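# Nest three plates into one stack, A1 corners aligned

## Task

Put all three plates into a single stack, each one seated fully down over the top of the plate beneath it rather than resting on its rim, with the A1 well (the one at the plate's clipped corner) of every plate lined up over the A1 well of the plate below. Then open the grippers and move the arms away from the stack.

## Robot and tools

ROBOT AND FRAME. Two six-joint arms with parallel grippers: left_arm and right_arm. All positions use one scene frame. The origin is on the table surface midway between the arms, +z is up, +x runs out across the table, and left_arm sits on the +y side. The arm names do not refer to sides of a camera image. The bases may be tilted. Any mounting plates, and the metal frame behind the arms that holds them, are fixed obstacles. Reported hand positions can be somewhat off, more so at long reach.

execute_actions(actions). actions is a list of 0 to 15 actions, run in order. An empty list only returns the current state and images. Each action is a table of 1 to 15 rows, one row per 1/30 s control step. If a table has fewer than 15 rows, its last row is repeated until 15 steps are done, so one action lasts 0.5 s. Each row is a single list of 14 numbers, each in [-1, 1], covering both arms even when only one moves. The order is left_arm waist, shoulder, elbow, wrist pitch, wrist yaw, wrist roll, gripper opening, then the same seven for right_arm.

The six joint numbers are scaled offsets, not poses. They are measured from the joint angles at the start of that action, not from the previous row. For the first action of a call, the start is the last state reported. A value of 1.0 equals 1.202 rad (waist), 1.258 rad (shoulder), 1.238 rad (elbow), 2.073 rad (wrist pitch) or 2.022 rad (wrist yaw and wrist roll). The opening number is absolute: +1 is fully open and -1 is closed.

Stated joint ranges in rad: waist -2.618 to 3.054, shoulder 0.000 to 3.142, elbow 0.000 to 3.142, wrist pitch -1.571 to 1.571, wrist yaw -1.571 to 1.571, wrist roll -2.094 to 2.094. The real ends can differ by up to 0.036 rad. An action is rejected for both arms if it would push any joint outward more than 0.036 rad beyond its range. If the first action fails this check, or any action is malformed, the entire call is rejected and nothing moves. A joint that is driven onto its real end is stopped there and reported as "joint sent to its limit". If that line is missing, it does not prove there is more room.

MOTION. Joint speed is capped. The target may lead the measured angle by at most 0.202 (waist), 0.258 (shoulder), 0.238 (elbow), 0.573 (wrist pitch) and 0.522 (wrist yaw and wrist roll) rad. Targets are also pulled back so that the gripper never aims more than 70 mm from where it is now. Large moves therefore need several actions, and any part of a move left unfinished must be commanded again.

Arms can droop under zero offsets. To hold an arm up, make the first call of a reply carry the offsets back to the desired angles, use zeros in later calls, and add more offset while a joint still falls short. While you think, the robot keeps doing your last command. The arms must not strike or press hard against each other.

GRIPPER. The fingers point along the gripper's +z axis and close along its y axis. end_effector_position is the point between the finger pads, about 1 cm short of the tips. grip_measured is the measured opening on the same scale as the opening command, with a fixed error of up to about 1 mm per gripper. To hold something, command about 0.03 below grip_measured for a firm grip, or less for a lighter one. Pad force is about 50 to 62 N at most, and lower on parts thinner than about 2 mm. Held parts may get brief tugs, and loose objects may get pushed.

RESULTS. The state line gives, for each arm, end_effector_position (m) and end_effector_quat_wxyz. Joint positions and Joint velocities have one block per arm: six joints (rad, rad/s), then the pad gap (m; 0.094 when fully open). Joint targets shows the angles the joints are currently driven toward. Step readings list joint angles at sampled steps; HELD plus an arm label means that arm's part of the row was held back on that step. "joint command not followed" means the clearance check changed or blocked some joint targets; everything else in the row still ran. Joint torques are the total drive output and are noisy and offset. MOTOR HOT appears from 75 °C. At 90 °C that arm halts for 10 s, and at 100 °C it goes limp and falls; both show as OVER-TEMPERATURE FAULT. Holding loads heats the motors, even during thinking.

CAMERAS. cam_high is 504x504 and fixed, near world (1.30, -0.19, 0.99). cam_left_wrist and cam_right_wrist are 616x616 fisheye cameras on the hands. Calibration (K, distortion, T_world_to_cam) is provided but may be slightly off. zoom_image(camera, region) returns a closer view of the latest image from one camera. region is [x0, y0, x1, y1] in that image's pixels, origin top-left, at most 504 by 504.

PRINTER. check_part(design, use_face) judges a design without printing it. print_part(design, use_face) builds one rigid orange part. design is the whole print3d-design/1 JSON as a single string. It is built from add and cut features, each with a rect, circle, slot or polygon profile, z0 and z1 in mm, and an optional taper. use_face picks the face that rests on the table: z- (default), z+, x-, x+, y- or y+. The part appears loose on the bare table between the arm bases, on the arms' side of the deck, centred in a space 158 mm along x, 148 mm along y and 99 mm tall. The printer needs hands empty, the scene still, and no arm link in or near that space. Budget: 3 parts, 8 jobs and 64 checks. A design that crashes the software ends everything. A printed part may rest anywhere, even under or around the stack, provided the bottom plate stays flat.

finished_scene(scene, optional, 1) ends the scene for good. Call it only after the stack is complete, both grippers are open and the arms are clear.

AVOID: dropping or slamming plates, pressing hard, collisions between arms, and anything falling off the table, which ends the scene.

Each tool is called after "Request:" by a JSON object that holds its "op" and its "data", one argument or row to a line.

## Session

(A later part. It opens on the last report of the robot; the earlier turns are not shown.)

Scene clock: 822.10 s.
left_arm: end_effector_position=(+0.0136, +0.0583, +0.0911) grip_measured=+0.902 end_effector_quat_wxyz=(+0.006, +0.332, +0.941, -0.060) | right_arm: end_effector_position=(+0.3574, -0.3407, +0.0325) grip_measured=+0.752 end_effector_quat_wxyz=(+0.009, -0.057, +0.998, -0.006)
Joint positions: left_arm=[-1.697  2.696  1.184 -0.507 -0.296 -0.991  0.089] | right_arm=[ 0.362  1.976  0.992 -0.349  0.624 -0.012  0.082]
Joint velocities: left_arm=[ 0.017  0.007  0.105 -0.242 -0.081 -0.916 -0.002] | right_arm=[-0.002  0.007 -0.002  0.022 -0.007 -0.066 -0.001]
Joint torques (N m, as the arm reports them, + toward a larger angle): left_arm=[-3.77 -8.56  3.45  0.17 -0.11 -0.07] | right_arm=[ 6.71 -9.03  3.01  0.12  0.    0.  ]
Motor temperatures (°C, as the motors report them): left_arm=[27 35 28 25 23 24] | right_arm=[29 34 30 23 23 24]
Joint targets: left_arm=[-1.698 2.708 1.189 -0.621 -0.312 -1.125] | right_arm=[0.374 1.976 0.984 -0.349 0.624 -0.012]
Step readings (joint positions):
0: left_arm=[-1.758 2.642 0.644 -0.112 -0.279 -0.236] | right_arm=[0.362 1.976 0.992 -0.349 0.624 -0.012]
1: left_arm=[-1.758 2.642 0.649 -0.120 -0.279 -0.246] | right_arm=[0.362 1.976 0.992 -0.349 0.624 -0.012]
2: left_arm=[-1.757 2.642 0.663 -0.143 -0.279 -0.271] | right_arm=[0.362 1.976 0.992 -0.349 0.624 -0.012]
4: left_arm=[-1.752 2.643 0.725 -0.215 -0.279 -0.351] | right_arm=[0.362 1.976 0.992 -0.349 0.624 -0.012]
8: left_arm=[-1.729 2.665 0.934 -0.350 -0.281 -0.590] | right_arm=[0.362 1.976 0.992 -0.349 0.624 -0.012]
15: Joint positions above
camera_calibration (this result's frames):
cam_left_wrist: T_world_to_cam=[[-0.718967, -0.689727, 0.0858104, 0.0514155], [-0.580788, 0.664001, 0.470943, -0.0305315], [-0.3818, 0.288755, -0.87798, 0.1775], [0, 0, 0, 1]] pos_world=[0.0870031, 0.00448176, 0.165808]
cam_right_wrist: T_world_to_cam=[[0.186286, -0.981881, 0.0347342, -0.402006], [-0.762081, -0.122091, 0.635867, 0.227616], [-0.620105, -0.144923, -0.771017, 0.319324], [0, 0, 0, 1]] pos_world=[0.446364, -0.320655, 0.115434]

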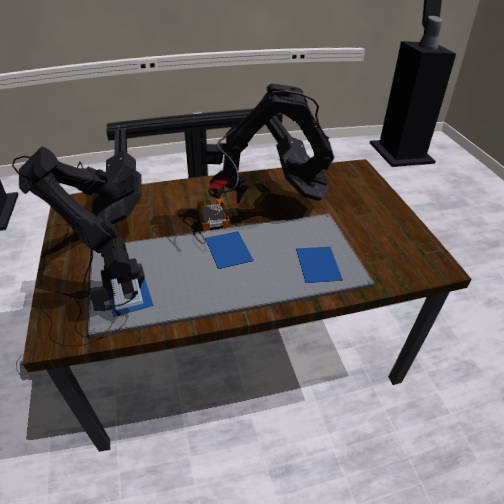

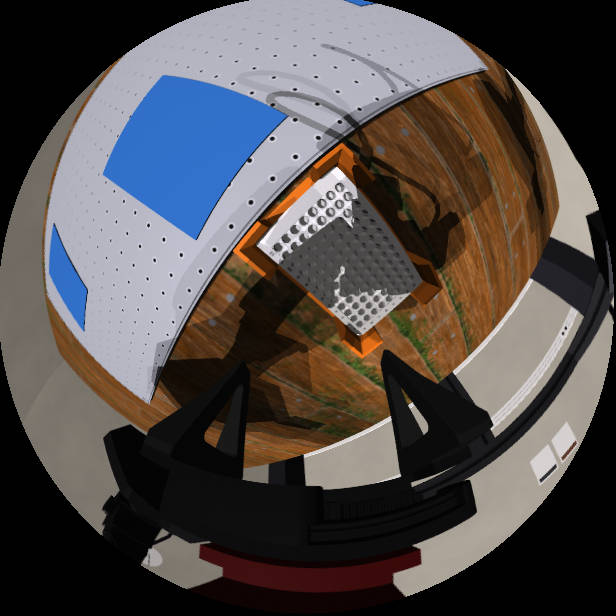

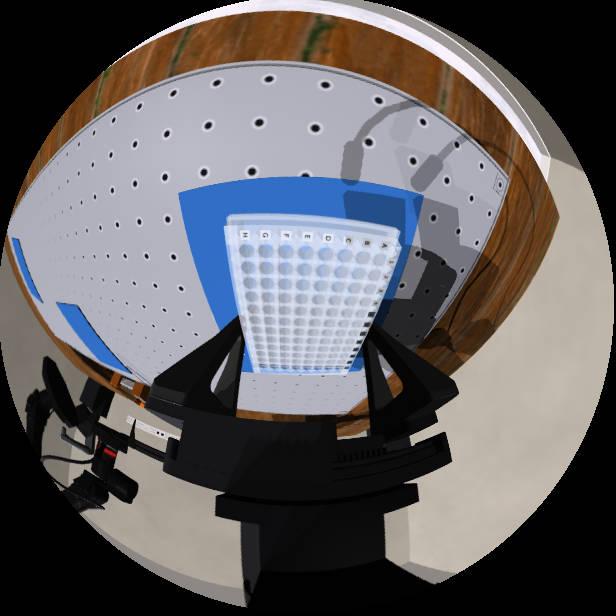

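Request:
{"op": "execute_actions", "data": {
  "actions": [
    [[0.004,0.015,0.04,-0.06,-0.008,-0.08,0.9,0.01,0,-0.007,0,0,0,0.72],[0.008,0.03,0.08,-0.075,-0.01,-0.12,0.9,0.01,0,-0.007,0,0,0,0.72],[0.012,0.05,0.12,-0.09,-0.012,-0.16,0.9,0.01,0,-0.007,0,0,0,0.72],[0.017,0.07,0.16,-0.1,-0.014,-0.2,0.9,0.01,0,-0.007,0,0,0,0.72],[0.022,0.09,0.2,-0.11,-0.016,-0.24,0.9,0.01,0,-0.007,0,0,0,0.72],[0.027,0.115,0.24,-0.12,-0.018,-0.28,0.9,0.01,0,-0.007,0,0,0,0.72],[0.032,0.14,0.28,-0.13,-0.02,-0.31,0.9,0.01,0,-0.007,0,0,0,0.72],[0.037,0.165,0.32,-0.135,-0.022,-0.33,0.9,0.01,0,-0.007,0,0,0,0.72],[0.042,0.19,0.355,-0.135,-0.024,-0.33,0.9,0.01,0,-0.007,0,0,0,0.72],[0.047,0.215,0.385,-0.13,-0.026,-0.33,0.9,0.01,0,-0.007,0,0,0,0.72],[0.051,0.24,0.385,-0.125,-0.026,-0.33,0.9,0.01,0,-0.007,0,0,0,0.72],[0.051,0.257,0.385,-0.12,-0.026,-0.33,0.9,0.01,0,-0.007,0,0,0,0.72]]
  ]
}}

Scene clock: 841.43 s.
left_arm: end_effector_position=(+0.0196, -0.0112, +0.0625) grip_measured=+0.902 end_effector_quat_wxyz=(-0.012, +0.013, +1.000, -0.023) | right_arm: end_effector_position=(+0.3574, -0.3407, +0.0325) grip_measured=+0.752 end_effector_quat_wxyz=(+0.009, -0.057, +0.998, -0.006)
Joint positions: left_arm=[-1.63   3.005  1.652 -0.72  -0.325 -1.604  0.089] | right_arm=[ 0.362  1.976  0.992 -0.349  0.624 -0.012  0.082]
Joint velocities: left_arm=[ 0.042  0.427 -0.007 -0.168 -0.022 -0.344  0.   ] | right_arm=[-0.012  0.022 -0.007  0.007 -0.007 -0.066 -0.001]
Joint torques (N m, as the arm reports them, + toward a larger angle): left_arm=[ -5.27 -13.52   4.47   0.5   -0.23  -0.08] | right_arm=[ 6.7  -9.03  2.99  0.14  0.01  0.  ]
Motor temperatures (°C, as the motors report them): left_arm=[27 36 28 24 23 24] | right_arm=[29 34 30 23 23 24]
Joint targets: left_arm=[-1.635 3.019 1.660 -0.756 -0.348 -1.658] | right_arm=[0.374 1.976 0.984 -0.349 0.624 -0.012]
Step readings (joint positions):
0: left_arm=[-1.697 2.707 1.185 -0.606 -0.296 -1.119] | right_arm=[0.362 1.976 0.992 -0.349 0.624 -0.012]
1: left_arm=[-1.697 2.708 1.188 -0.611 -0.296 -1.123] | right_arm=[0.362 1.976 0.992 -0.349 0.624 -0.012]
2: left_arm=[-1.696 2.714 1.203 -0.626 -0.296 -1.140] | right_arm=[0.362 1.976 0.992 -0.349 0.624 -0.012]
4: left_arm=[-1.691 2.746 1.272 -0.667 -0.297 -1.209] | right_arm=[0.362 1.976 0.992 -0.349 0.624 -0.012]
8: left_arm=[-1.667 2.847 1.477 -0.718 -0.305 -1.423] | right_arm=[0.362 1.976 0.992 -0.349 0.624 -0.012]
15: Joint positions above
camera_calibration (this result's frames):
cam_left_wrist: T_world_to_cam=[[-0.151404, -0.987886, 0.0340345, -0.00093345], [-0.827441, 0.1455, 0.542376, 0.0271755], [-0.540757, 0.053956, -0.839446, 0.172798], [0, 0, 0, 1]] pos_world=[0.115787, -0.0141997, 0.130347]
cam_right_wrist: T_world_to_cam=[[0.186286, -0.981881, 0.0347342, -0.402006], [-0.762081, -0.122091, 0.635867, 0.227616], [-0.620105, -0.144923, -0.771017, 0.319324], [0, 0, 0, 1]] pos_world=[0.446364, -0.320655, 0.115434]

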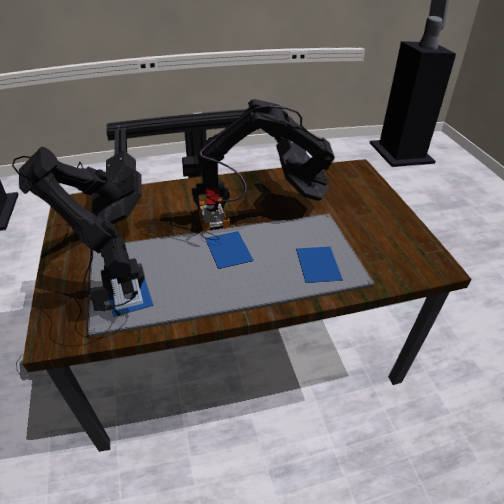

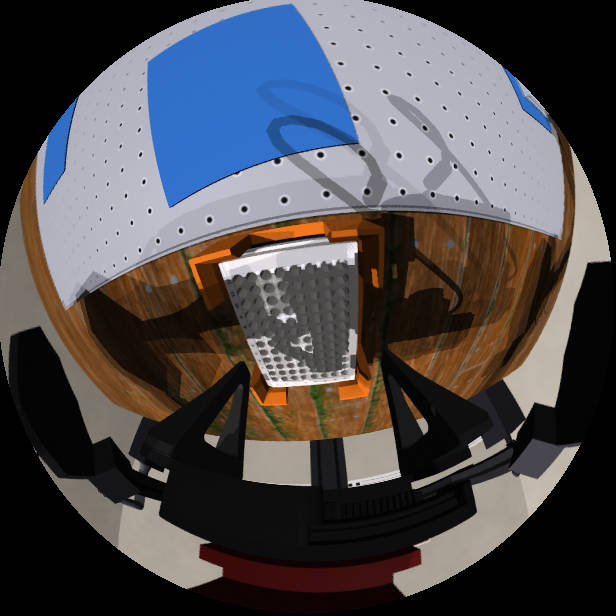

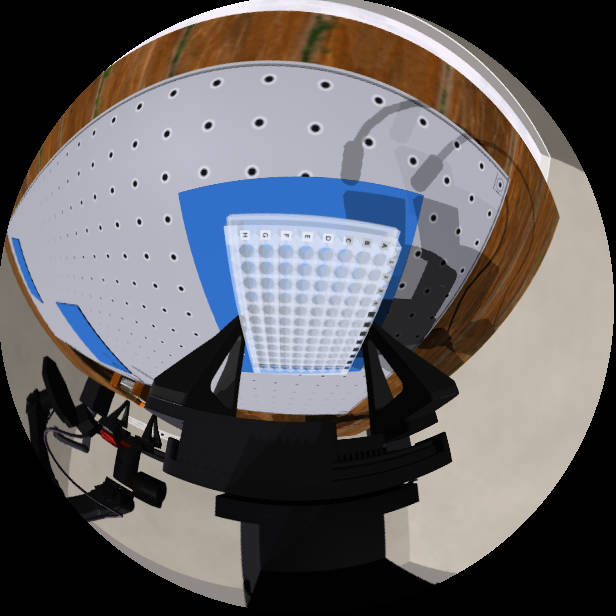

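Request:
{"op": "execute_actions", "data": {
  "actions": [
    [[0,0.012,0.003,-0.012,-0.012,-0.02,0.9,0.01,0,-0.007,0,0,0,0.72],[0.004,0.02,0.003,-0.006,-0.014,-0.015,0.9,0.01,0,-0.007,0,0,0,0.72],[0.009,0.028,0.002,0,-0.016,-0.01,0.9,0.01,0,-0.007,0,0,0,0.72],[0.013,0.036,0.001,0.008,-0.018,-0.009,0.9,0.01,0,-0.007,0,0,0,0.72],[0.018,0.044,0,0.015,-0.019,-0.009,0.9,0.01,0,-0.007,0,0,0,0.72],[0.022,0.05,0,0.022,-0.02,-0.009,0.9,0.01,0,-0.007,0,0,0,0.72]]
  ]
}}

Scene clock: 853.47 s.
left_arm: end_effector_position=(+0.0209, -0.0013, +0.0317) grip_measured=+0.902 end_effector_quat_wxyz=(-0.010, -0.006, +1.000, +0.000) | right_arm: end_effector_position=(+0.3574, -0.3407, +0.0325) grip_measured=+0.752 end_effector_quat_wxyz=(+0.009, -0.057, +0.998, -0.006)
Joint positions: left_arm=[-1.598  3.073  1.652 -0.692 -0.342 -1.63   0.089] | right_arm=[ 0.362  1.976  0.992 -0.349  0.624 -0.012  0.082]
Joint velocities: left_arm=[ 0.017  0.007  0.002  0.095 -0.051  0.007 -0.   ] | right_arm=[-0.002  0.012 -0.002 -0.051  0.037 -0.007  0.   ]
Joint torques (N m, as the arm reports them, + toward a larger angle): left_arm=[ -5.05 -12.81   3.53   0.57  -0.2    0.03] | right_arm=[ 6.72 -9.01  2.99  0.13  0.    0.  ]
Motor temperatures (°C, as the motors report them): left_arm=[27 39 29 24 23 24] | right_arm=[29 34 30 23 23 24]
Joint targets: left_arm=[-1.603 3.069 1.652 -0.675 -0.366 -1.622] | right_arm=[0.374 1.976 0.984 -0.349 0.624 -0.012]
Step readings (joint positions):
0: left_arm=[-1.629 3.036 1.652 -0.740 -0.327 -1.651] | right_arm=[0.362 1.976 0.992 -0.349 0.624 -0.012]
1: left_arm=[-1.629 3.036 1.652 -0.740 -0.327 -1.651] | right_arm=[0.362 1.976 0.992 -0.349 0.624 -0.012]
2: left_arm=[-1.629 3.036 1.652 -0.740 -0.327 -1.650] | right_arm=[0.362 1.976 0.992 -0.349 0.624 -0.012]
4: left_arm=[-1.626 3.037 1.652 -0.737 -0.329 -1.643] | right_arm=[0.362 1.976 0.992 -0.349 0.624 -0.012]
8: left_arm=[-1.607 3.056 1.652 -0.706 -0.338 -1.634] | right_arm=[0.362 1.976 0.992 -0.349 0.624 -0.012]
15: Joint positions above
camera_calibration (this result's frames):
cam_left_wrist: T_world_to_cam=[[-0.113882, -0.993408, -0.0130784, 0.010709], [-0.83324, 0.0883346, 0.54581, 0.0433849], [-0.541057, 0.0730552, -0.837807, 0.14708], [0, 0, 0, 1]] pos_world=[0.116948, -0.00393892, 0.0996851]
cam_right_wrist: T_world_to_cam=[[0.186286, -0.981881, 0.0347342, -0.402006], [-0.762081, -0.122091, 0.635867, 0.227616], [-0.620105, -0.144923, -0.771017, 0.319324], [0, 0, 0, 1]] pos_world=[0.446364, -0.320655, 0.115434]

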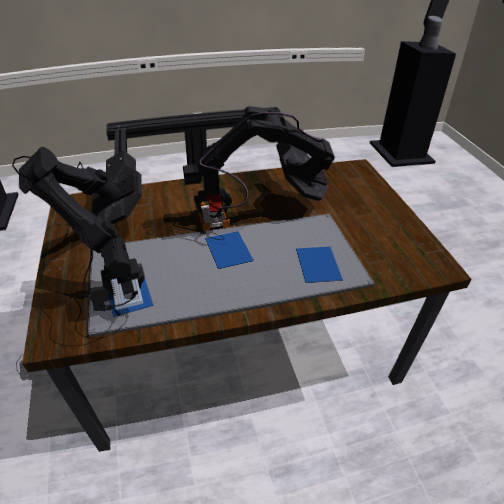

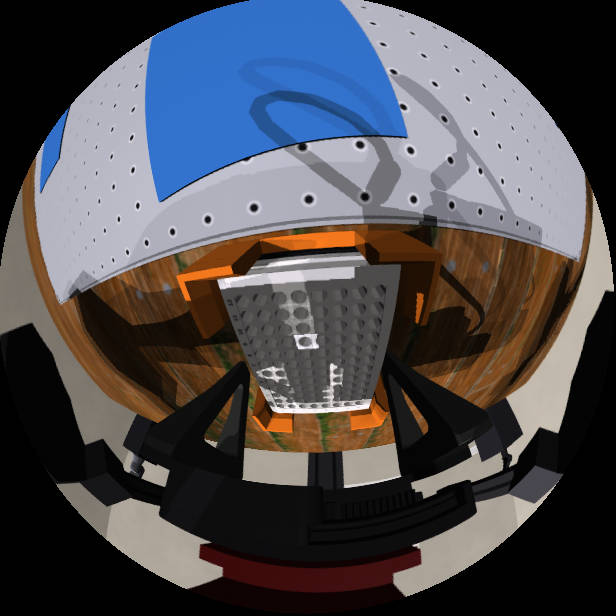

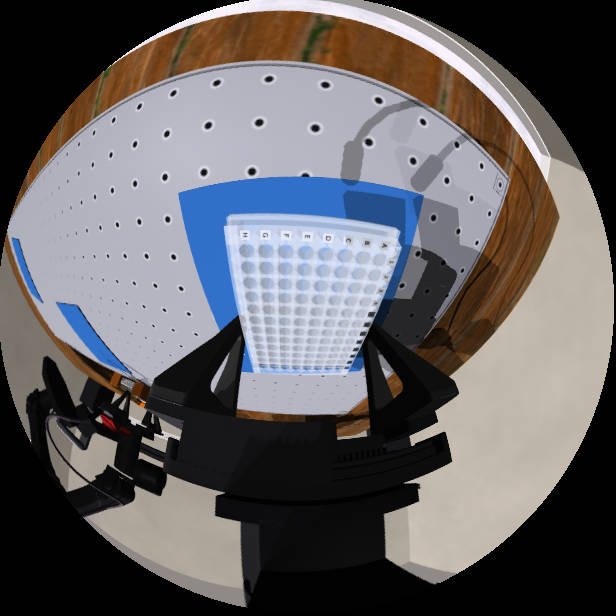

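Request:
{"op": "execute_actions", "data": {
  "actions": [
    [[-0.004,0,0,0.012,-0.016,0.002,0.85,0.01,0,-0.007,0,0,0,0.72],[-0.004,0,0,0.012,-0.016,0.002,0.82,0.01,0,-0.007,0,0,0,0.72],[-0.004,0,0,0.012,-0.016,0.002,0.79,0.01,0,-0.007,0,0,0,0.72],[-0.004,0,0,0.012,-0.016,0.002,0.76,0.01,0,-0.007,0,0,0,0.72],[-0.004,0,0,0.012,-0.016,0.002,0.74,0.01,0,-0.007,0,0,0,0.72]]
  ]
}}

Scene clock: 860.47 s.
left_arm: end_effector_position=(+0.0219, -0.0037, +0.0317) grip_measured=+0.747 end_effector_quat_wxyz=(-0.007, -0.007, +1.000, -0.005) | right_arm: end_effector_position=(+0.3574, -0.3407, +0.0325) grip_measured=+0.752 end_effector_quat_wxyz=(+0.009, -0.057, +0.998, -0.006)
Joint positions: left_arm=[-1.598  3.073  1.652 -0.682 -0.349 -1.629  0.082] | right_arm=[ 0.362  1.976  0.992 -0.349  0.624 -0.012  0.082]
Joint velocities: left_arm=[-0.007 -0.007 -0.012  0.037 -0.051  0.051 -0.001] | right_arm=[-0.002 -0.012 -0.002 -0.037 -0.022 -0.037  0.001]
Joint torques (N m, as the arm reports them, + toward a larger angle): left_arm=[ -5.04 -12.38   3.56   0.65  -0.27  -0.01] | right_arm=[ 6.7  -9.    2.96  0.13  0.    0.  ]
Motor temperatures (°C, as the motors report them): left_arm=[27 39 28 24 23 24] | right_arm=[29 34 30 23 23 24]
Joint targets: left_arm=[-1.603 3.073 1.652 -0.667 -0.375 -1.626] | right_arm=[0.374 1.976 0.984 -0.349 0.624 -0.012]
Step readings (joint positions):
0: left_arm=[-1.598 3.073 1.652 -0.687 -0.343 -1.629] | right_arm=[0.362 1.976 0.992 -0.349 0.624 -0.012]
1: left_arm=[-1.598 3.073 1.652 -0.686 -0.344 -1.629] | right_arm=[0.362 1.976 0.992 -0.349 0.624 -0.012]
2: left_arm=[-1.598 3.073 1.652 -0.685 -0.346 -1.629] | right_arm=[0.362 1.976 0.992 -0.349 0.624 -0.012]
4: left_arm=[-1.598 3.073 1.652 -0.682 -0.348 -1.629] | right_arm=[0.362 1.976 0.992 -0.349 0.624 -0.012]
8: left_arm=[-1.598 3.073 1.652 -0.682 -0.349 -1.629] | right_arm=[0.362 1.976 0.992 -0.349 0.624 -0.012]
15: Joint positions above
camera_calibration (this result's frames):
cam_left_wrist: T_world_to_cam=[[-0.111432, -0.993763, -0.00424955, 0.00809872], [-0.836742, 0.0915165, 0.539896, 0.0447524], [-0.53614, 0.0637177, -0.841721, 0.147798], [0, 0, 0, 1]] pos_world=[0.117589, -0.00546471, 0.100277]
cam_right_wrist: T_world_to_cam=[[0.186286, -0.981881, 0.0347342, -0.402006], [-0.762081, -0.122091, 0.635867, 0.227616], [-0.620105, -0.144923, -0.771017, 0.319324], [0, 0, 0, 1]] pos_world=[0.446364, -0.320655, 0.115434]

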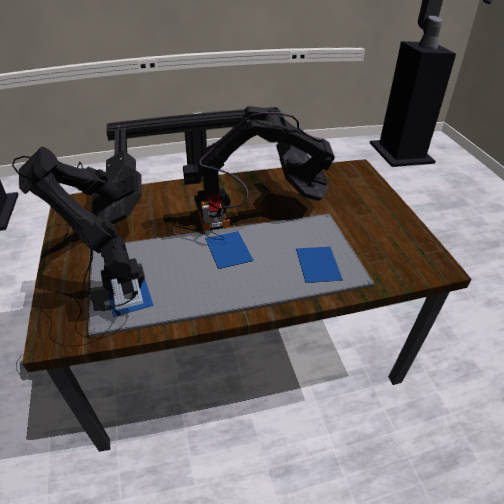

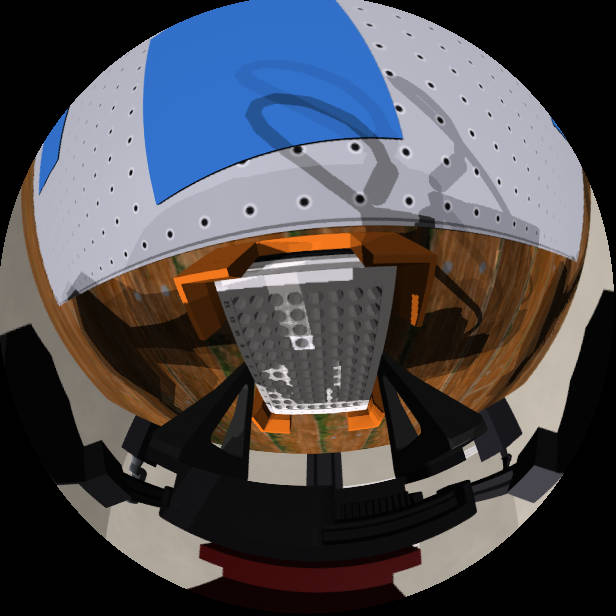

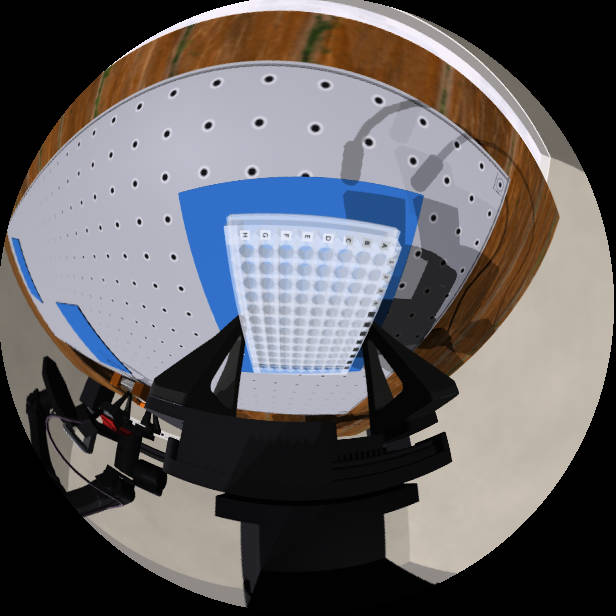

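Lower by up to ~7mm.

Request:
{"op": "execute_actions", "data": {
  "actions": [
    [[0,0.006,0,0.008,-0.008,0,0.74,0.01,0,-0.007,0,0,0,0.72],[0,0.009,0,0.009,-0.008,0,0.74,0.01,0,-0.007,0,0,0,0.72],[0,0.012,0,0.011,-0.008,0,0.74,0.01,0,-0.007,0,0,0,0.72],[0,0.015,0,0.013,-0.008,0,0.74,0.01,0,-0.007,0,0,0,0.72],[0,0.018,0,0.015,-0.008,0,0.74,0.01,0,-0.007,0,0,0,0.72],[0,0.02,0,0.016,-0.008,0,0.74,0.01,0,-0.007,0,0,0,0.72]]
  ]
}}

Scene clock: 870.27 s.
left_arm: end_effector_position=(+0.0218, -0.0036, +0.0312) grip_measured=+0.747 end_effector_quat_wxyz=(-0.007, -0.007, +1.000, -0.004) | right_arm: end_effector_position=(+0.3574, -0.3407, +0.0325) grip_measured=+0.752 end_effector_quat_wxyz=(+0.009, -0.057, +0.998, -0.006)
Joint positions: left_arm=[-1.598  3.074  1.652 -0.682 -0.349 -1.629  0.082] | right_arm=[ 0.362  1.976  0.992 -0.349  0.624 -0.012  0.082]
Joint velocities: left_arm=[ 0.007  0.007 -0.012  0.022 -0.037 -0.066  0.   ] | right_arm=[ 0.007 -0.002 -0.007 -0.037  0.066 -0.037  0.   ]
Joint torques (N m, as the arm reports them, + toward a larger angle): left_arm=[ -4.57 -10.14   3.55   0.79  -0.16  -0.04] | right_arm=[ 6.69 -9.01  3.    0.12 -0.01 -0.01]
Motor temperatures (°C, as the motors report them): left_arm=[27 39 28 24 23 24] | right_arm=[29 34 30 23 23 24]
Joint targets: left_arm=[-1.598 3.098 1.652 -0.649 -0.365 -1.629] | right_arm=[0.374 1.976 0.984 -0.349 0.624 -0.012]
Step readings (joint positions):
0: left_arm=[-1.598 3.073 1.652 -0.682 -0.349 -1.629] | right_arm=[0.362 1.976 0.992 -0.349 0.624 -0.012]
1: left_arm=[-1.598 3.073 1.652 -0.682 -0.349 -1.629] | right_arm=[0.362 1.976 0.992 -0.349 0.624 -0.012]
2: left_arm=[-1.598 3.074 1.652 -0.682 -0.349 -1.629] | right_arm=[0.362 1.976 0.992 -0.349 0.624 -0.012]
4: left_arm=[-1.598 3.074 1.652 -0.682 -0.349 -1.629] | right_arm=[0.362 1.976 0.992 -0.349 0.624 -0.012]
8: left_arm=[-1.598 3.074 1.652 -0.682 -0.349 -1.629] | right_arm=[0.362 1.976 0.992 -0.349 0.624 -0.012]
15: Joint positions above
camera_calibration (this result's frames):
cam_left_wrist: T_world_to_cam=[[-0.111701, -0.993729, -0.00496133, 0.00829356], [-0.836735, 0.0913583, 0.539934, 0.0448405], [-0.536095, 0.0644625, -0.841693, 0.147321], [0, 0, 0, 1]] pos_world=[0.117424, -0.00535171, 0.0998296]
cam_right_wrist: T_world_to_cam=[[0.186286, -0.981881, 0.0347342, -0.402006], [-0.762081, -0.122091, 0.635867, 0.227616], [-0.620105, -0.144923, -0.771017, 0.319324], [0, 0, 0, 1]] pos_world=[0.446364, -0.320655, 0.115434]

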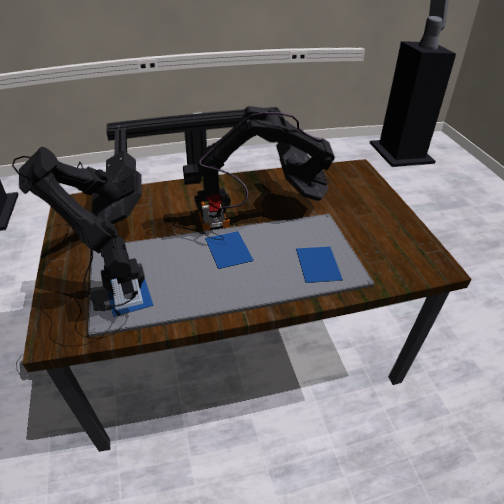

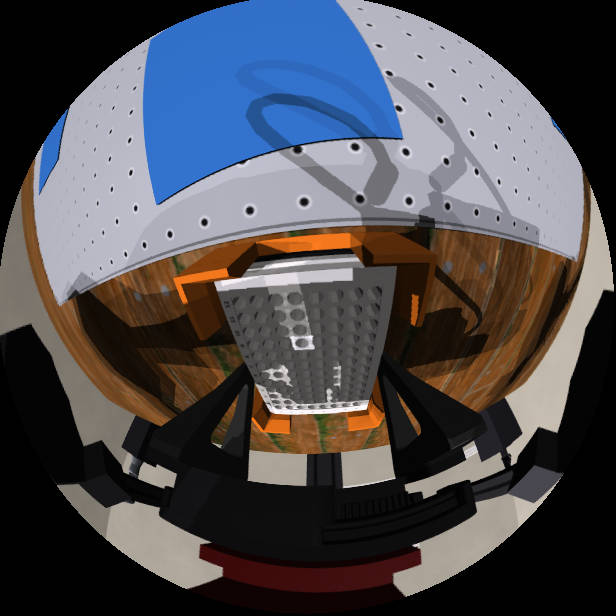

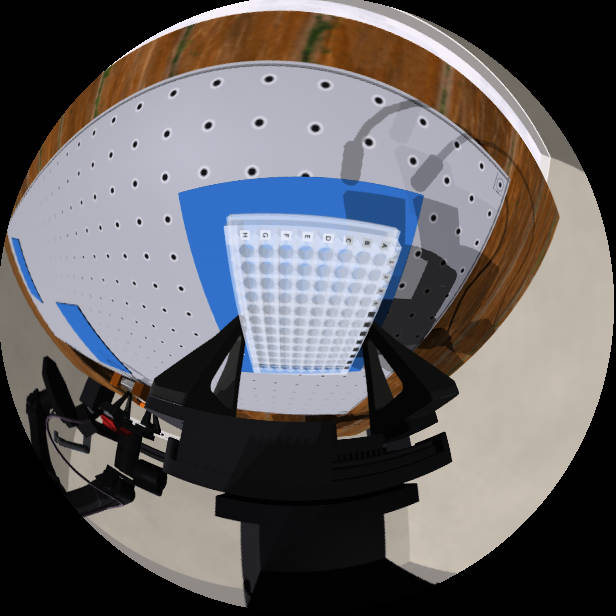

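Request:
{"op": "execute_actions", "data": {
  "actions": [
    [[0,0.008,0,0.004,0,0,0.71,0.01,0,-0.007,0,0,0,0.72],[0,0.008,0,0.004,0,0,0.69,0.01,0,-0.007,0,0,0,0.72],[0,0.008,0,0.004,0,0,0.68,0.01,0,-0.007,0,0,0,0.72],[0,0.008,0,0.004,0,0,0.68,0.01,0,-0.007,0,0,0,0.72],[0,0.008,0,0.004,0,0,0.68,0.01,0,-0.007,0,0,0,0.72],[-0.005,0.008,0,0.004,0,0,0.68,0.01,0,-0.007,0,0,0,0.72],[-0.009,0.008,0,0.004,0,0,0.68,0.01,0,-0.007,0,0,0,0.72],[-0.012,0.008,0,0.004,0,0,0.68,0.01,0,-0.007,0,0,0,0.72],[-0.015,0.008,0,0.004,0,0,0.68,0.01,0,-0.007,0,0,0,0.72],[-0.018,0.008,0,0.004,0,0,0.68,0.01,0,-0.007,0,0,0,0.72]],
    [[0,0.008,0,0.004,0,0,0.68,0.01,0,-0.007,0,0,0,0.72],[0.003,0.008,0,0.004,0,0,0.68,0.01,0,-0.007,0,0,0,0.72],[0.006,0.008,0,0.004,0,0,0.68,0.01,0,-0.007,0,0,0,0.72],[0.009,0.008,0,0.004,0,0,0.68,0.01,0,-0.007,0,0,0,0.72],[0.012,0.008,0,0.004,0,0,0.68,0.01,0,-0.007,0,0,0,0.72]]
  ]
}}

Scene clock: 889.60 s.
left_arm: end_effector_position=(+0.0207, -0.0032, +0.0307) grip_measured=+0.703 end_effector_quat_wxyz=(-0.012, -0.008, +1.000, -0.004) | right_arm: end_effector_position=(+0.3574, -0.3407, +0.0325) grip_measured=+0.752 end_effector_quat_wxyz=(+0.009, -0.057, +0.998, -0.006)
Joint positions: left_arm=[-1.596  3.075  1.652 -0.682 -0.341 -1.628  0.08 ] | right_arm=[ 0.362  1.976  0.992 -0.349  0.624 -0.012  0.082]
Joint velocities: left_arm=[-0.002 -0.002 -0.022  0.007  0.051  0.037 -0.   ] | right_arm=[-0.012 -0.002  0.007  0.037  0.051  0.007 -0.   ]
Joint torques (N m, as the arm reports them, + toward a larger angle): left_arm=[ -3.78 -11.44   3.55   0.59  -0.05  -0.04] | right_arm=[ 6.71 -9.04  2.99  0.13  0.   -0.01]
Motor temperatures (°C, as the motors report them): left_arm=[27 38 28 25 23 24] | right_arm=[29 34 30 23 23 24]
Joint targets: left_arm=[-1.588 3.085 1.652 -0.673 -0.348 -1.629] | right_arm=[0.374 1.976 0.984 -0.349 0.624 -0.012]
Step readings (joint positions; steps 1 to 15: 1st action; 16 to 30: 2nd action):
0: left_arm=[-1.598 3.074 1.652 -0.682 -0.349 -1.629] | right_arm=[0.362 1.976 0.992 -0.349 0.624 -0.012]
1: left_arm=[-1.598 3.074 1.652 -0.682 -0.349 -1.629] | right_arm=[0.362 1.976 0.992 -0.349 0.624 -0.012]
2: left_arm=[-1.598 3.074 1.652 -0.682 -0.349 -1.629] | right_arm=[0.362 1.976 0.992 -0.349 0.624 -0.012]
4: left_arm=[-1.598 3.074 1.652 -0.682 -0.349 -1.629] | right_arm=[0.362 1.976 0.992 -0.349 0.624 -0.012]
8: left_arm=[-1.598 3.074 1.652 -0.682 -0.349 -1.629] | right_arm=[0.362 1.976 0.992 -0.349 0.624 -0.012]
15: left_arm=[-1.602 3.075 1.652 -0.682 -0.348 -1.629] | right_arm=[0.362 1.976 0.992 -0.349 0.624 -0.012]
16: left_arm=[-1.602 3.075 1.652 -0.682 -0.348 -1.629] | right_arm=[0.362 1.976 0.992 -0.349 0.624 -0.012]
17: left_arm=[-1.602 3.075 1.652 -0.682 -0.348 -1.629] | right_arm=[0.362 1.976 0.992 -0.349 0.624 -0.012]
19: left_arm=[-1.601 3.075 1.652 -0.682 -0.347 -1.629] | right_arm=[0.362 1.976 0.992 -0.349 0.624 -0.012]
23: left_arm=[-1.596 3.075 1.652 -0.682 -0.341 -1.628] | right_arm=[0.362 1.976 0.992 -0.349 0.624 -0.012]
30: Joint positions above
camera_calibration (this result's frames):
cam_left_wrist: T_world_to_cam=[[-0.110947, -0.99381, -0.00565328, 0.008504], [-0.832163, 0.0897877, 0.547214, 0.0439048], [-0.54332, 0.065416, -0.836973, 0.146334], [0, 0, 0, 1]] pos_world=[0.116986, -0.00506336, 0.0985007]
cam_right_wrist: T_world_to_cam=[[0.186286, -0.981881, 0.0347342, -0.402006], [-0.762081, -0.122091, 0.635867, 0.227616], [-0.620105, -0.144923, -0.771017, 0.319324], [0, 0, 0, 1]] pos_world=[0.446364, -0.320655, 0.115434]

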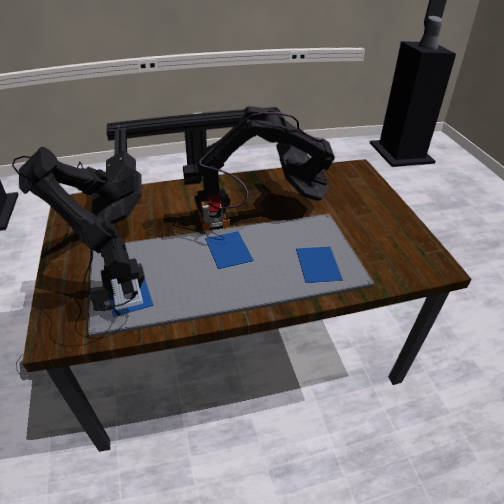

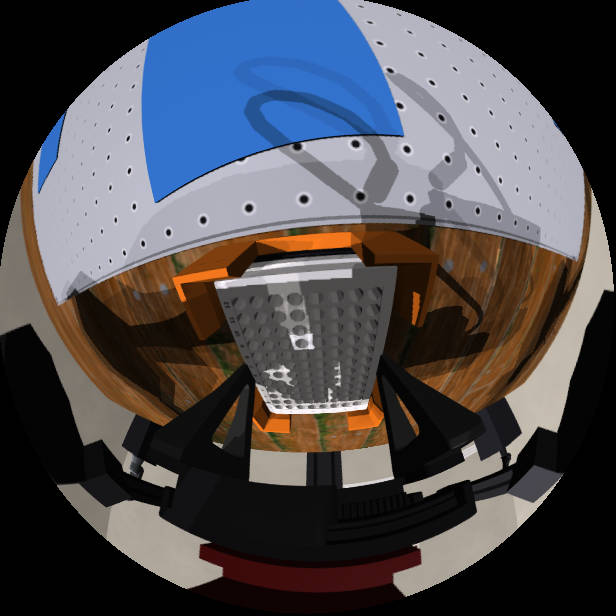

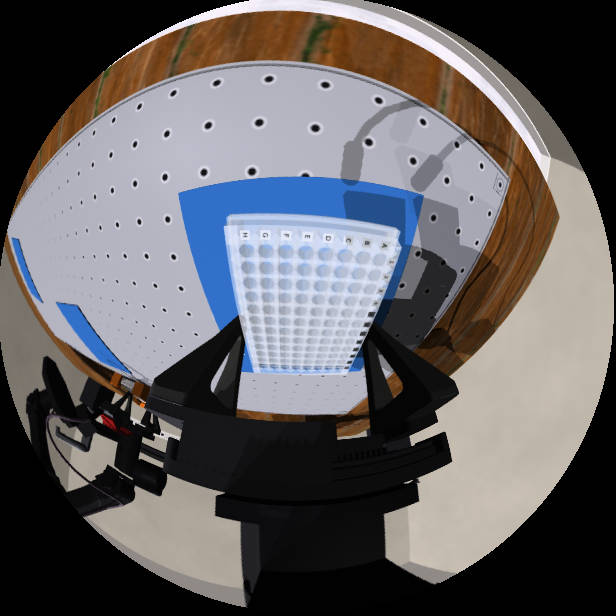

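Request:
{"op": "execute_actions", "data": {
  "actions": [
    [[0,-0.004,0,0,0,0,0.75,0.01,0,-0.007,0,0,0,0.72],[0,-0.004,0,0,-0.004,0,0.85,0.01,0,-0.007,0,0,0,0.72],[0,-0.004,0,0,-0.008,0,0.97,0.01,0,-0.007,0,0,0,0.72],[0,-0.004,0,0,-0.012,0,0.97,0.01,0,-0.007,0,0,0,0.72],[0,-0.004,0,0,-0.014,0,0.97,0.01,0,-0.007,0,0,0,0.72],[0,0.004,-0.003,0.008,-0.016,0.002,0.97,0.01,0,-0.007,0,0,0,0.72],[0,0.009,-0.006,0.014,-0.016,0.004,0.97,0.01,0,-0.007,0,0,0,0.72],[0,0.014,-0.009,0.02,-0.016,0.006,0.97,0.01,0,-0.007,0,0,0,0.72],[0.001,0.018,-0.012,0.026,-0.016,0.007,0.97,0.01,0,-0.007,0,0,0,0.72],[0.002,0.022,-0.015,0.032,-0.016,0.007,0.97,0.01,0,-0.007,0,0,0,0.72],[0.002,0.024,-0.017,0.036,-0.016,0.007,0.97,0.01,0,-0.007,0,0,0,0.72]]
  ]
}}

Scene clock: 906.53 s.
left_arm: end_effector_position=(+0.0172, -0.0027, +0.0166) grip_measured=+0.968 end_effector_quat_wxyz=(-0.007, -0.006, +1.000, -0.007) | right_arm: end_effector_position=(+0.3574, -0.3407, +0.0325) grip_measured=+0.752 end_effector_quat_wxyz=(+0.009, -0.057, +0.998, -0.006)
Joint positions: left_arm=[-1.596  3.105  1.639 -0.631 -0.35  -1.622  0.092] | right_arm=[ 0.362  1.976  0.992 -0.349  0.624 -0.012  0.082]
Joint velocities: left_arm=[ 0.002  0.085 -0.051  0.037 -0.11   0.066 -0.   ] | right_arm=[ 0.002 -0.017 -0.002  0.007 -0.007 -0.022 -0.   ]
Joint torques (N m, as the arm reports them, + toward a larger angle): left_arm=[ -4.36 -12.79   3.16   0.67  -0.24   0.03] | right_arm=[ 6.74 -9.03  2.99  0.12  0.   -0.01]
Motor temperatures (°C, as the motors report them): left_arm=[27 38 28 24 23 24] | right_arm=[29 34 30 23 23 24]
Joint targets: left_arm=[-1.594 3.105 1.630 -0.607 -0.373 -1.614] | right_arm=[0.374 1.976 0.984 -0.349 0.624 -0.012]
Step readings (joint positions):
0: left_arm=[-1.596 3.075 1.652 -0.682 -0.341 -1.628] | right_arm=[0.362 1.976 0.992 -0.349 0.624 -0.012]
1: left_arm=[-1.596 3.075 1.652 -0.682 -0.341 -1.628] | right_arm=[0.362 1.976 0.992 -0.349 0.624 -0.012]
2: left_arm=[-1.596 3.075 1.652 -0.682 -0.341 -1.628] | right_arm=[0.362 1.976 0.992 -0.349 0.624 -0.012]
4: left_arm=[-1.596 3.076 1.652 -0.682 -0.341 -1.628] | right_arm=[0.362 1.976 0.992 -0.349 0.624 -0.012]
8: left_arm=[-1.596 3.078 1.652 -0.675 -0.346 -1.627] | right_arm=[0.362 1.976 0.992 -0.349 0.624 -0.012]
15: Joint positions above
camera_calibration (this result's frames):
cam_left_wrist: T_world_to_cam=[[-0.113821, -0.993501, 0.00106098, 0.00848785], [-0.836511, 0.0964112, 0.539402, 0.0488886], [-0.535998, 0.0605076, -0.842048, 0.132515], [0, 0, 0, 1]] pos_world=[0.11289, -0.00429886, 0.085204]
cam_right_wrist: T_world_to_cam=[[0.186286, -0.981881, 0.0347342, -0.402006], [-0.762081, -0.122091, 0.635867, 0.227616], [-0.620105, -0.144923, -0.771017, 0.319324], [0, 0, 0, 1]] pos_world=[0.446364, -0.320655, 0.115434]

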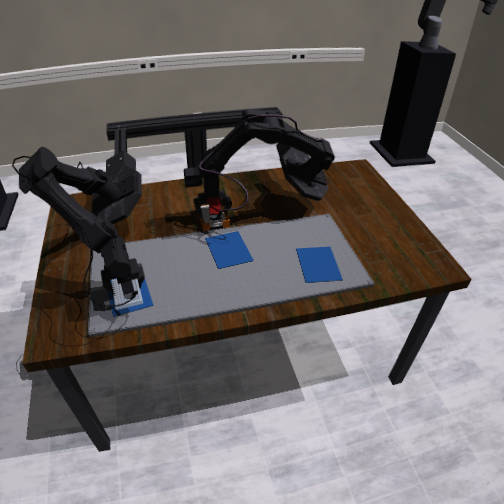

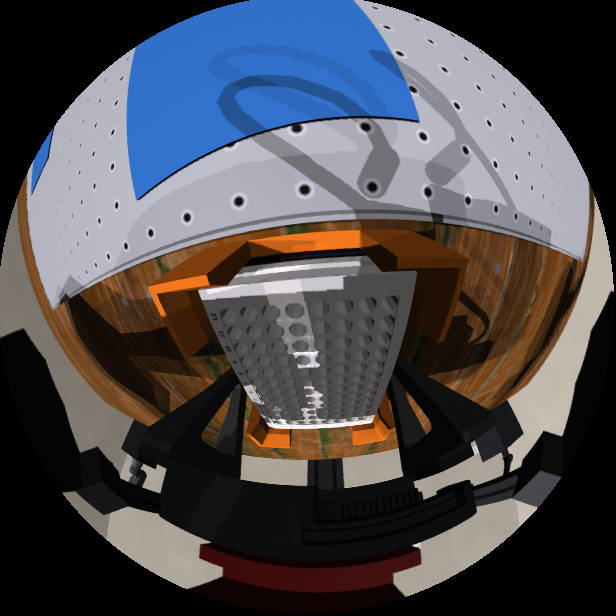

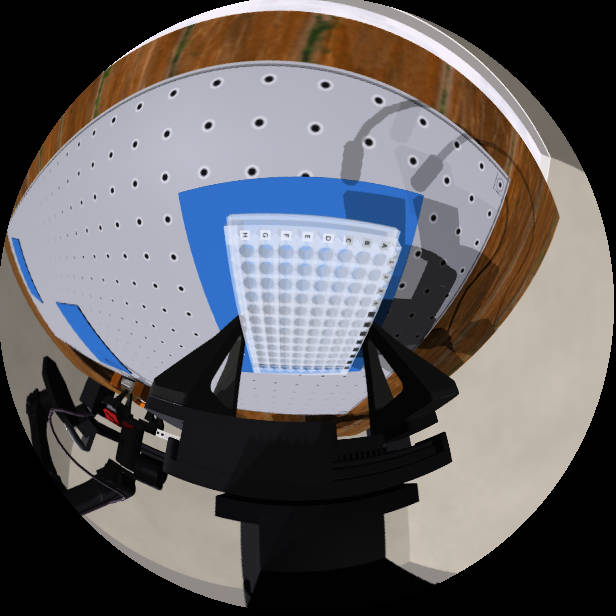

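Request:
{"op": "execute_actions", "data": {
  "actions": [
    [[0.002,0.004,-0.007,0.012,-0.011,0.004,0.97,0.01,0,-0.007,0,0,0,0.72],[0.003,0.008,-0.008,0.014,-0.011,0.004,0.97,0.01,0,-0.007,0,0,0,0.72],[0.004,0.012,-0.009,0.016,-0.011,0.004,0.97,0.01,0,-0.007,0,0,0,0.72],[0.005,0.016,-0.01,0.018,-0.011,0.004,0.97,0.01,0,-0.007,0,0,0,0.72],[0.006,0.02,-0.011,0.02,-0.011,0.004,0.97,0.01,0,-0.007,0,0,0,0.72],[0.006,0.023,-0.012,0.022,-0.011,0.004,0.97,0.01,0,-0.007,0,0,0,0.72]]
  ]
}}

Request:
{"op": "zoom_image", "data": {
  "camera": "cam_left_wrist",
  "region": [140, 200, 480, 460]
}}

Scene clock: 914.93 s.
left_arm: end_effector_position=(+0.0164, -0.0040, +0.0115) grip_measured=+0.968 end_effector_quat_wxyz=(-0.008, -0.008, +1.000, -0.011) | right_arm: end_effector_position=(+0.3574, -0.3407, +0.0325) grip_measured=+0.752 end_effector_quat_wxyz=(+0.009, -0.057, +0.998, -0.006)
Joint positions: left_arm=[-1.592  3.116  1.636 -0.608 -0.352 -1.619  0.092] | right_arm=[ 0.362  1.976  0.992 -0.349  0.624 -0.012  0.082]
Joint velocities: left_arm=[ 0.007 -0.002 -0.022 -0.037 -0.007  0.022 -0.   ] | right_arm=[ 0.002 -0.002 -0.007 -0.022 -0.095  0.051  0.   ]
Joint torques (N m, as the arm reports them, + toward a larger angle): left_arm=[ -4.14 -10.69   2.54   0.73  -0.21   0.02] | right_arm=[ 6.7  -9.    2.99  0.12  0.    0.  ]
Motor temperatures (°C, as the motors report them): left_arm=[27 39 28 24 23 24] | right_arm=[29 34 30 23 23 24]
Joint targets: left_arm=[-1.588 3.134 1.624 -0.585 -0.372 -1.614] | right_arm=[0.374 1.976 0.984 -0.349 0.624 -0.012]
Step readings (joint positions):
0: left_arm=[-1.596 3.109 1.636 -0.619 -0.350 -1.621] | right_arm=[0.362 1.976 0.992 -0.349 0.624 -0.012]
1: left_arm=[-1.596 3.109 1.636 -0.619 -0.350 -1.621] | right_arm=[0.362 1.976 0.992 -0.349 0.624 -0.012]
2: left_arm=[-1.596 3.109 1.636 -0.619 -0.350 -1.621] | right_arm=[0.362 1.976 0.992 -0.349 0.624 -0.012]
4: left_arm=[-1.594 3.111 1.636 -0.615 -0.350 -1.620] | right_arm=[0.362 1.976 0.992 -0.349 0.624 -0.012]
8: left_arm=[-1.592 3.116 1.636 -0.608 -0.352 -1.619] | right_arm=[0.362 1.976 0.992 -0.349 0.624 -0.012]
15: Joint positions above
camera_calibration (this result's frames):
cam_left_wrist: T_world_to_cam=[[-0.110086, -0.993885, 0.0085804, 0.00697787], [-0.836592, 0.0973178, 0.539113, 0.0510833], [-0.536651, 0.0521703, -0.84219, 0.127862], [0, 0, 0, 1]] pos_world=[0.112121, -0.0047067, 0.0800844]
cam_right_wrist: T_world_to_cam=[[0.186286, -0.981881, 0.0347342, -0.402006], [-0.762081, -0.122091, 0.635867, 0.227616], [-0.620105, -0.144923, -0.771017, 0.319324], [0, 0, 0, 1]] pos_world=[0.446364, -0.320655, 0.115434]

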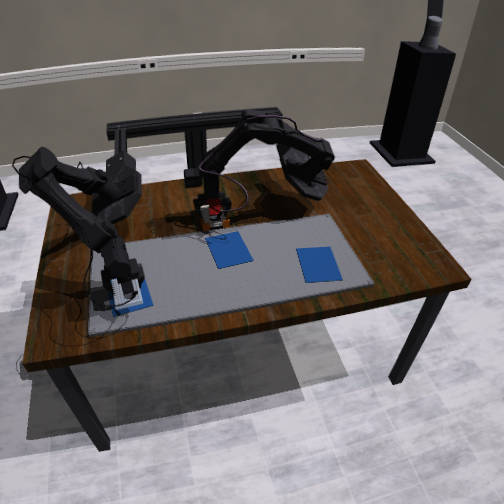

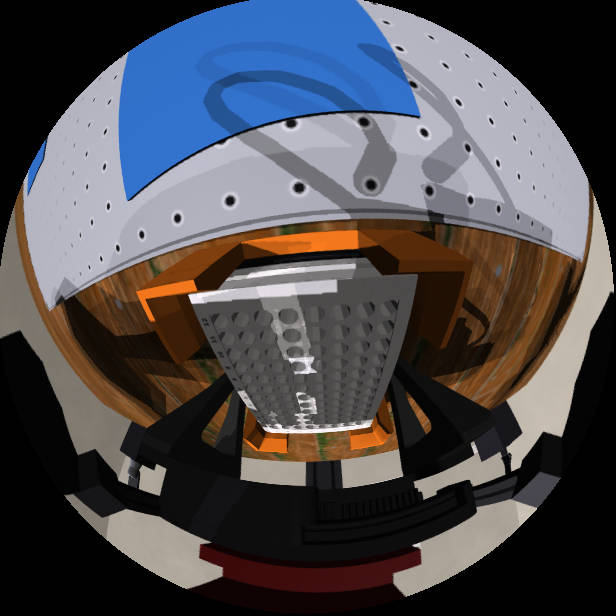

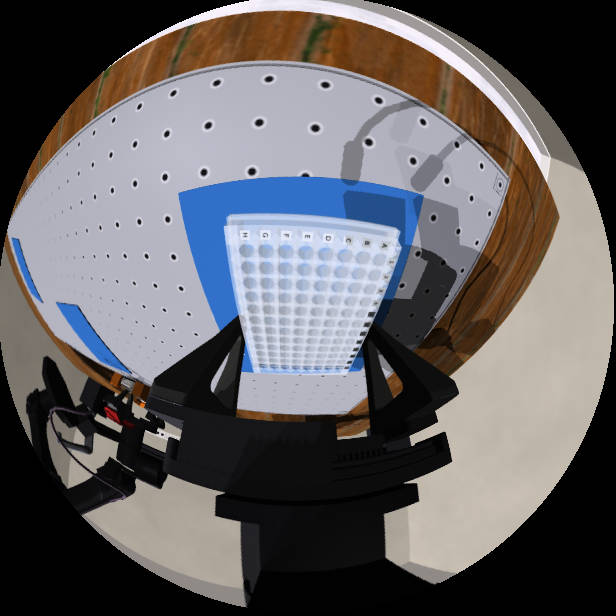

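Region (140, 200, 480, 460) of cam_left_wrist's 616x616 image, scaled by 1.482, with more detail than that image has; it fills the top 385 rows of this view, and the rest is white.

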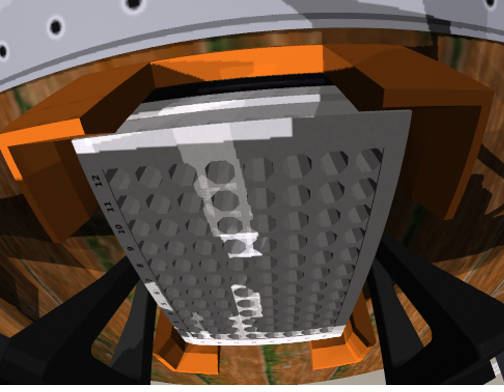

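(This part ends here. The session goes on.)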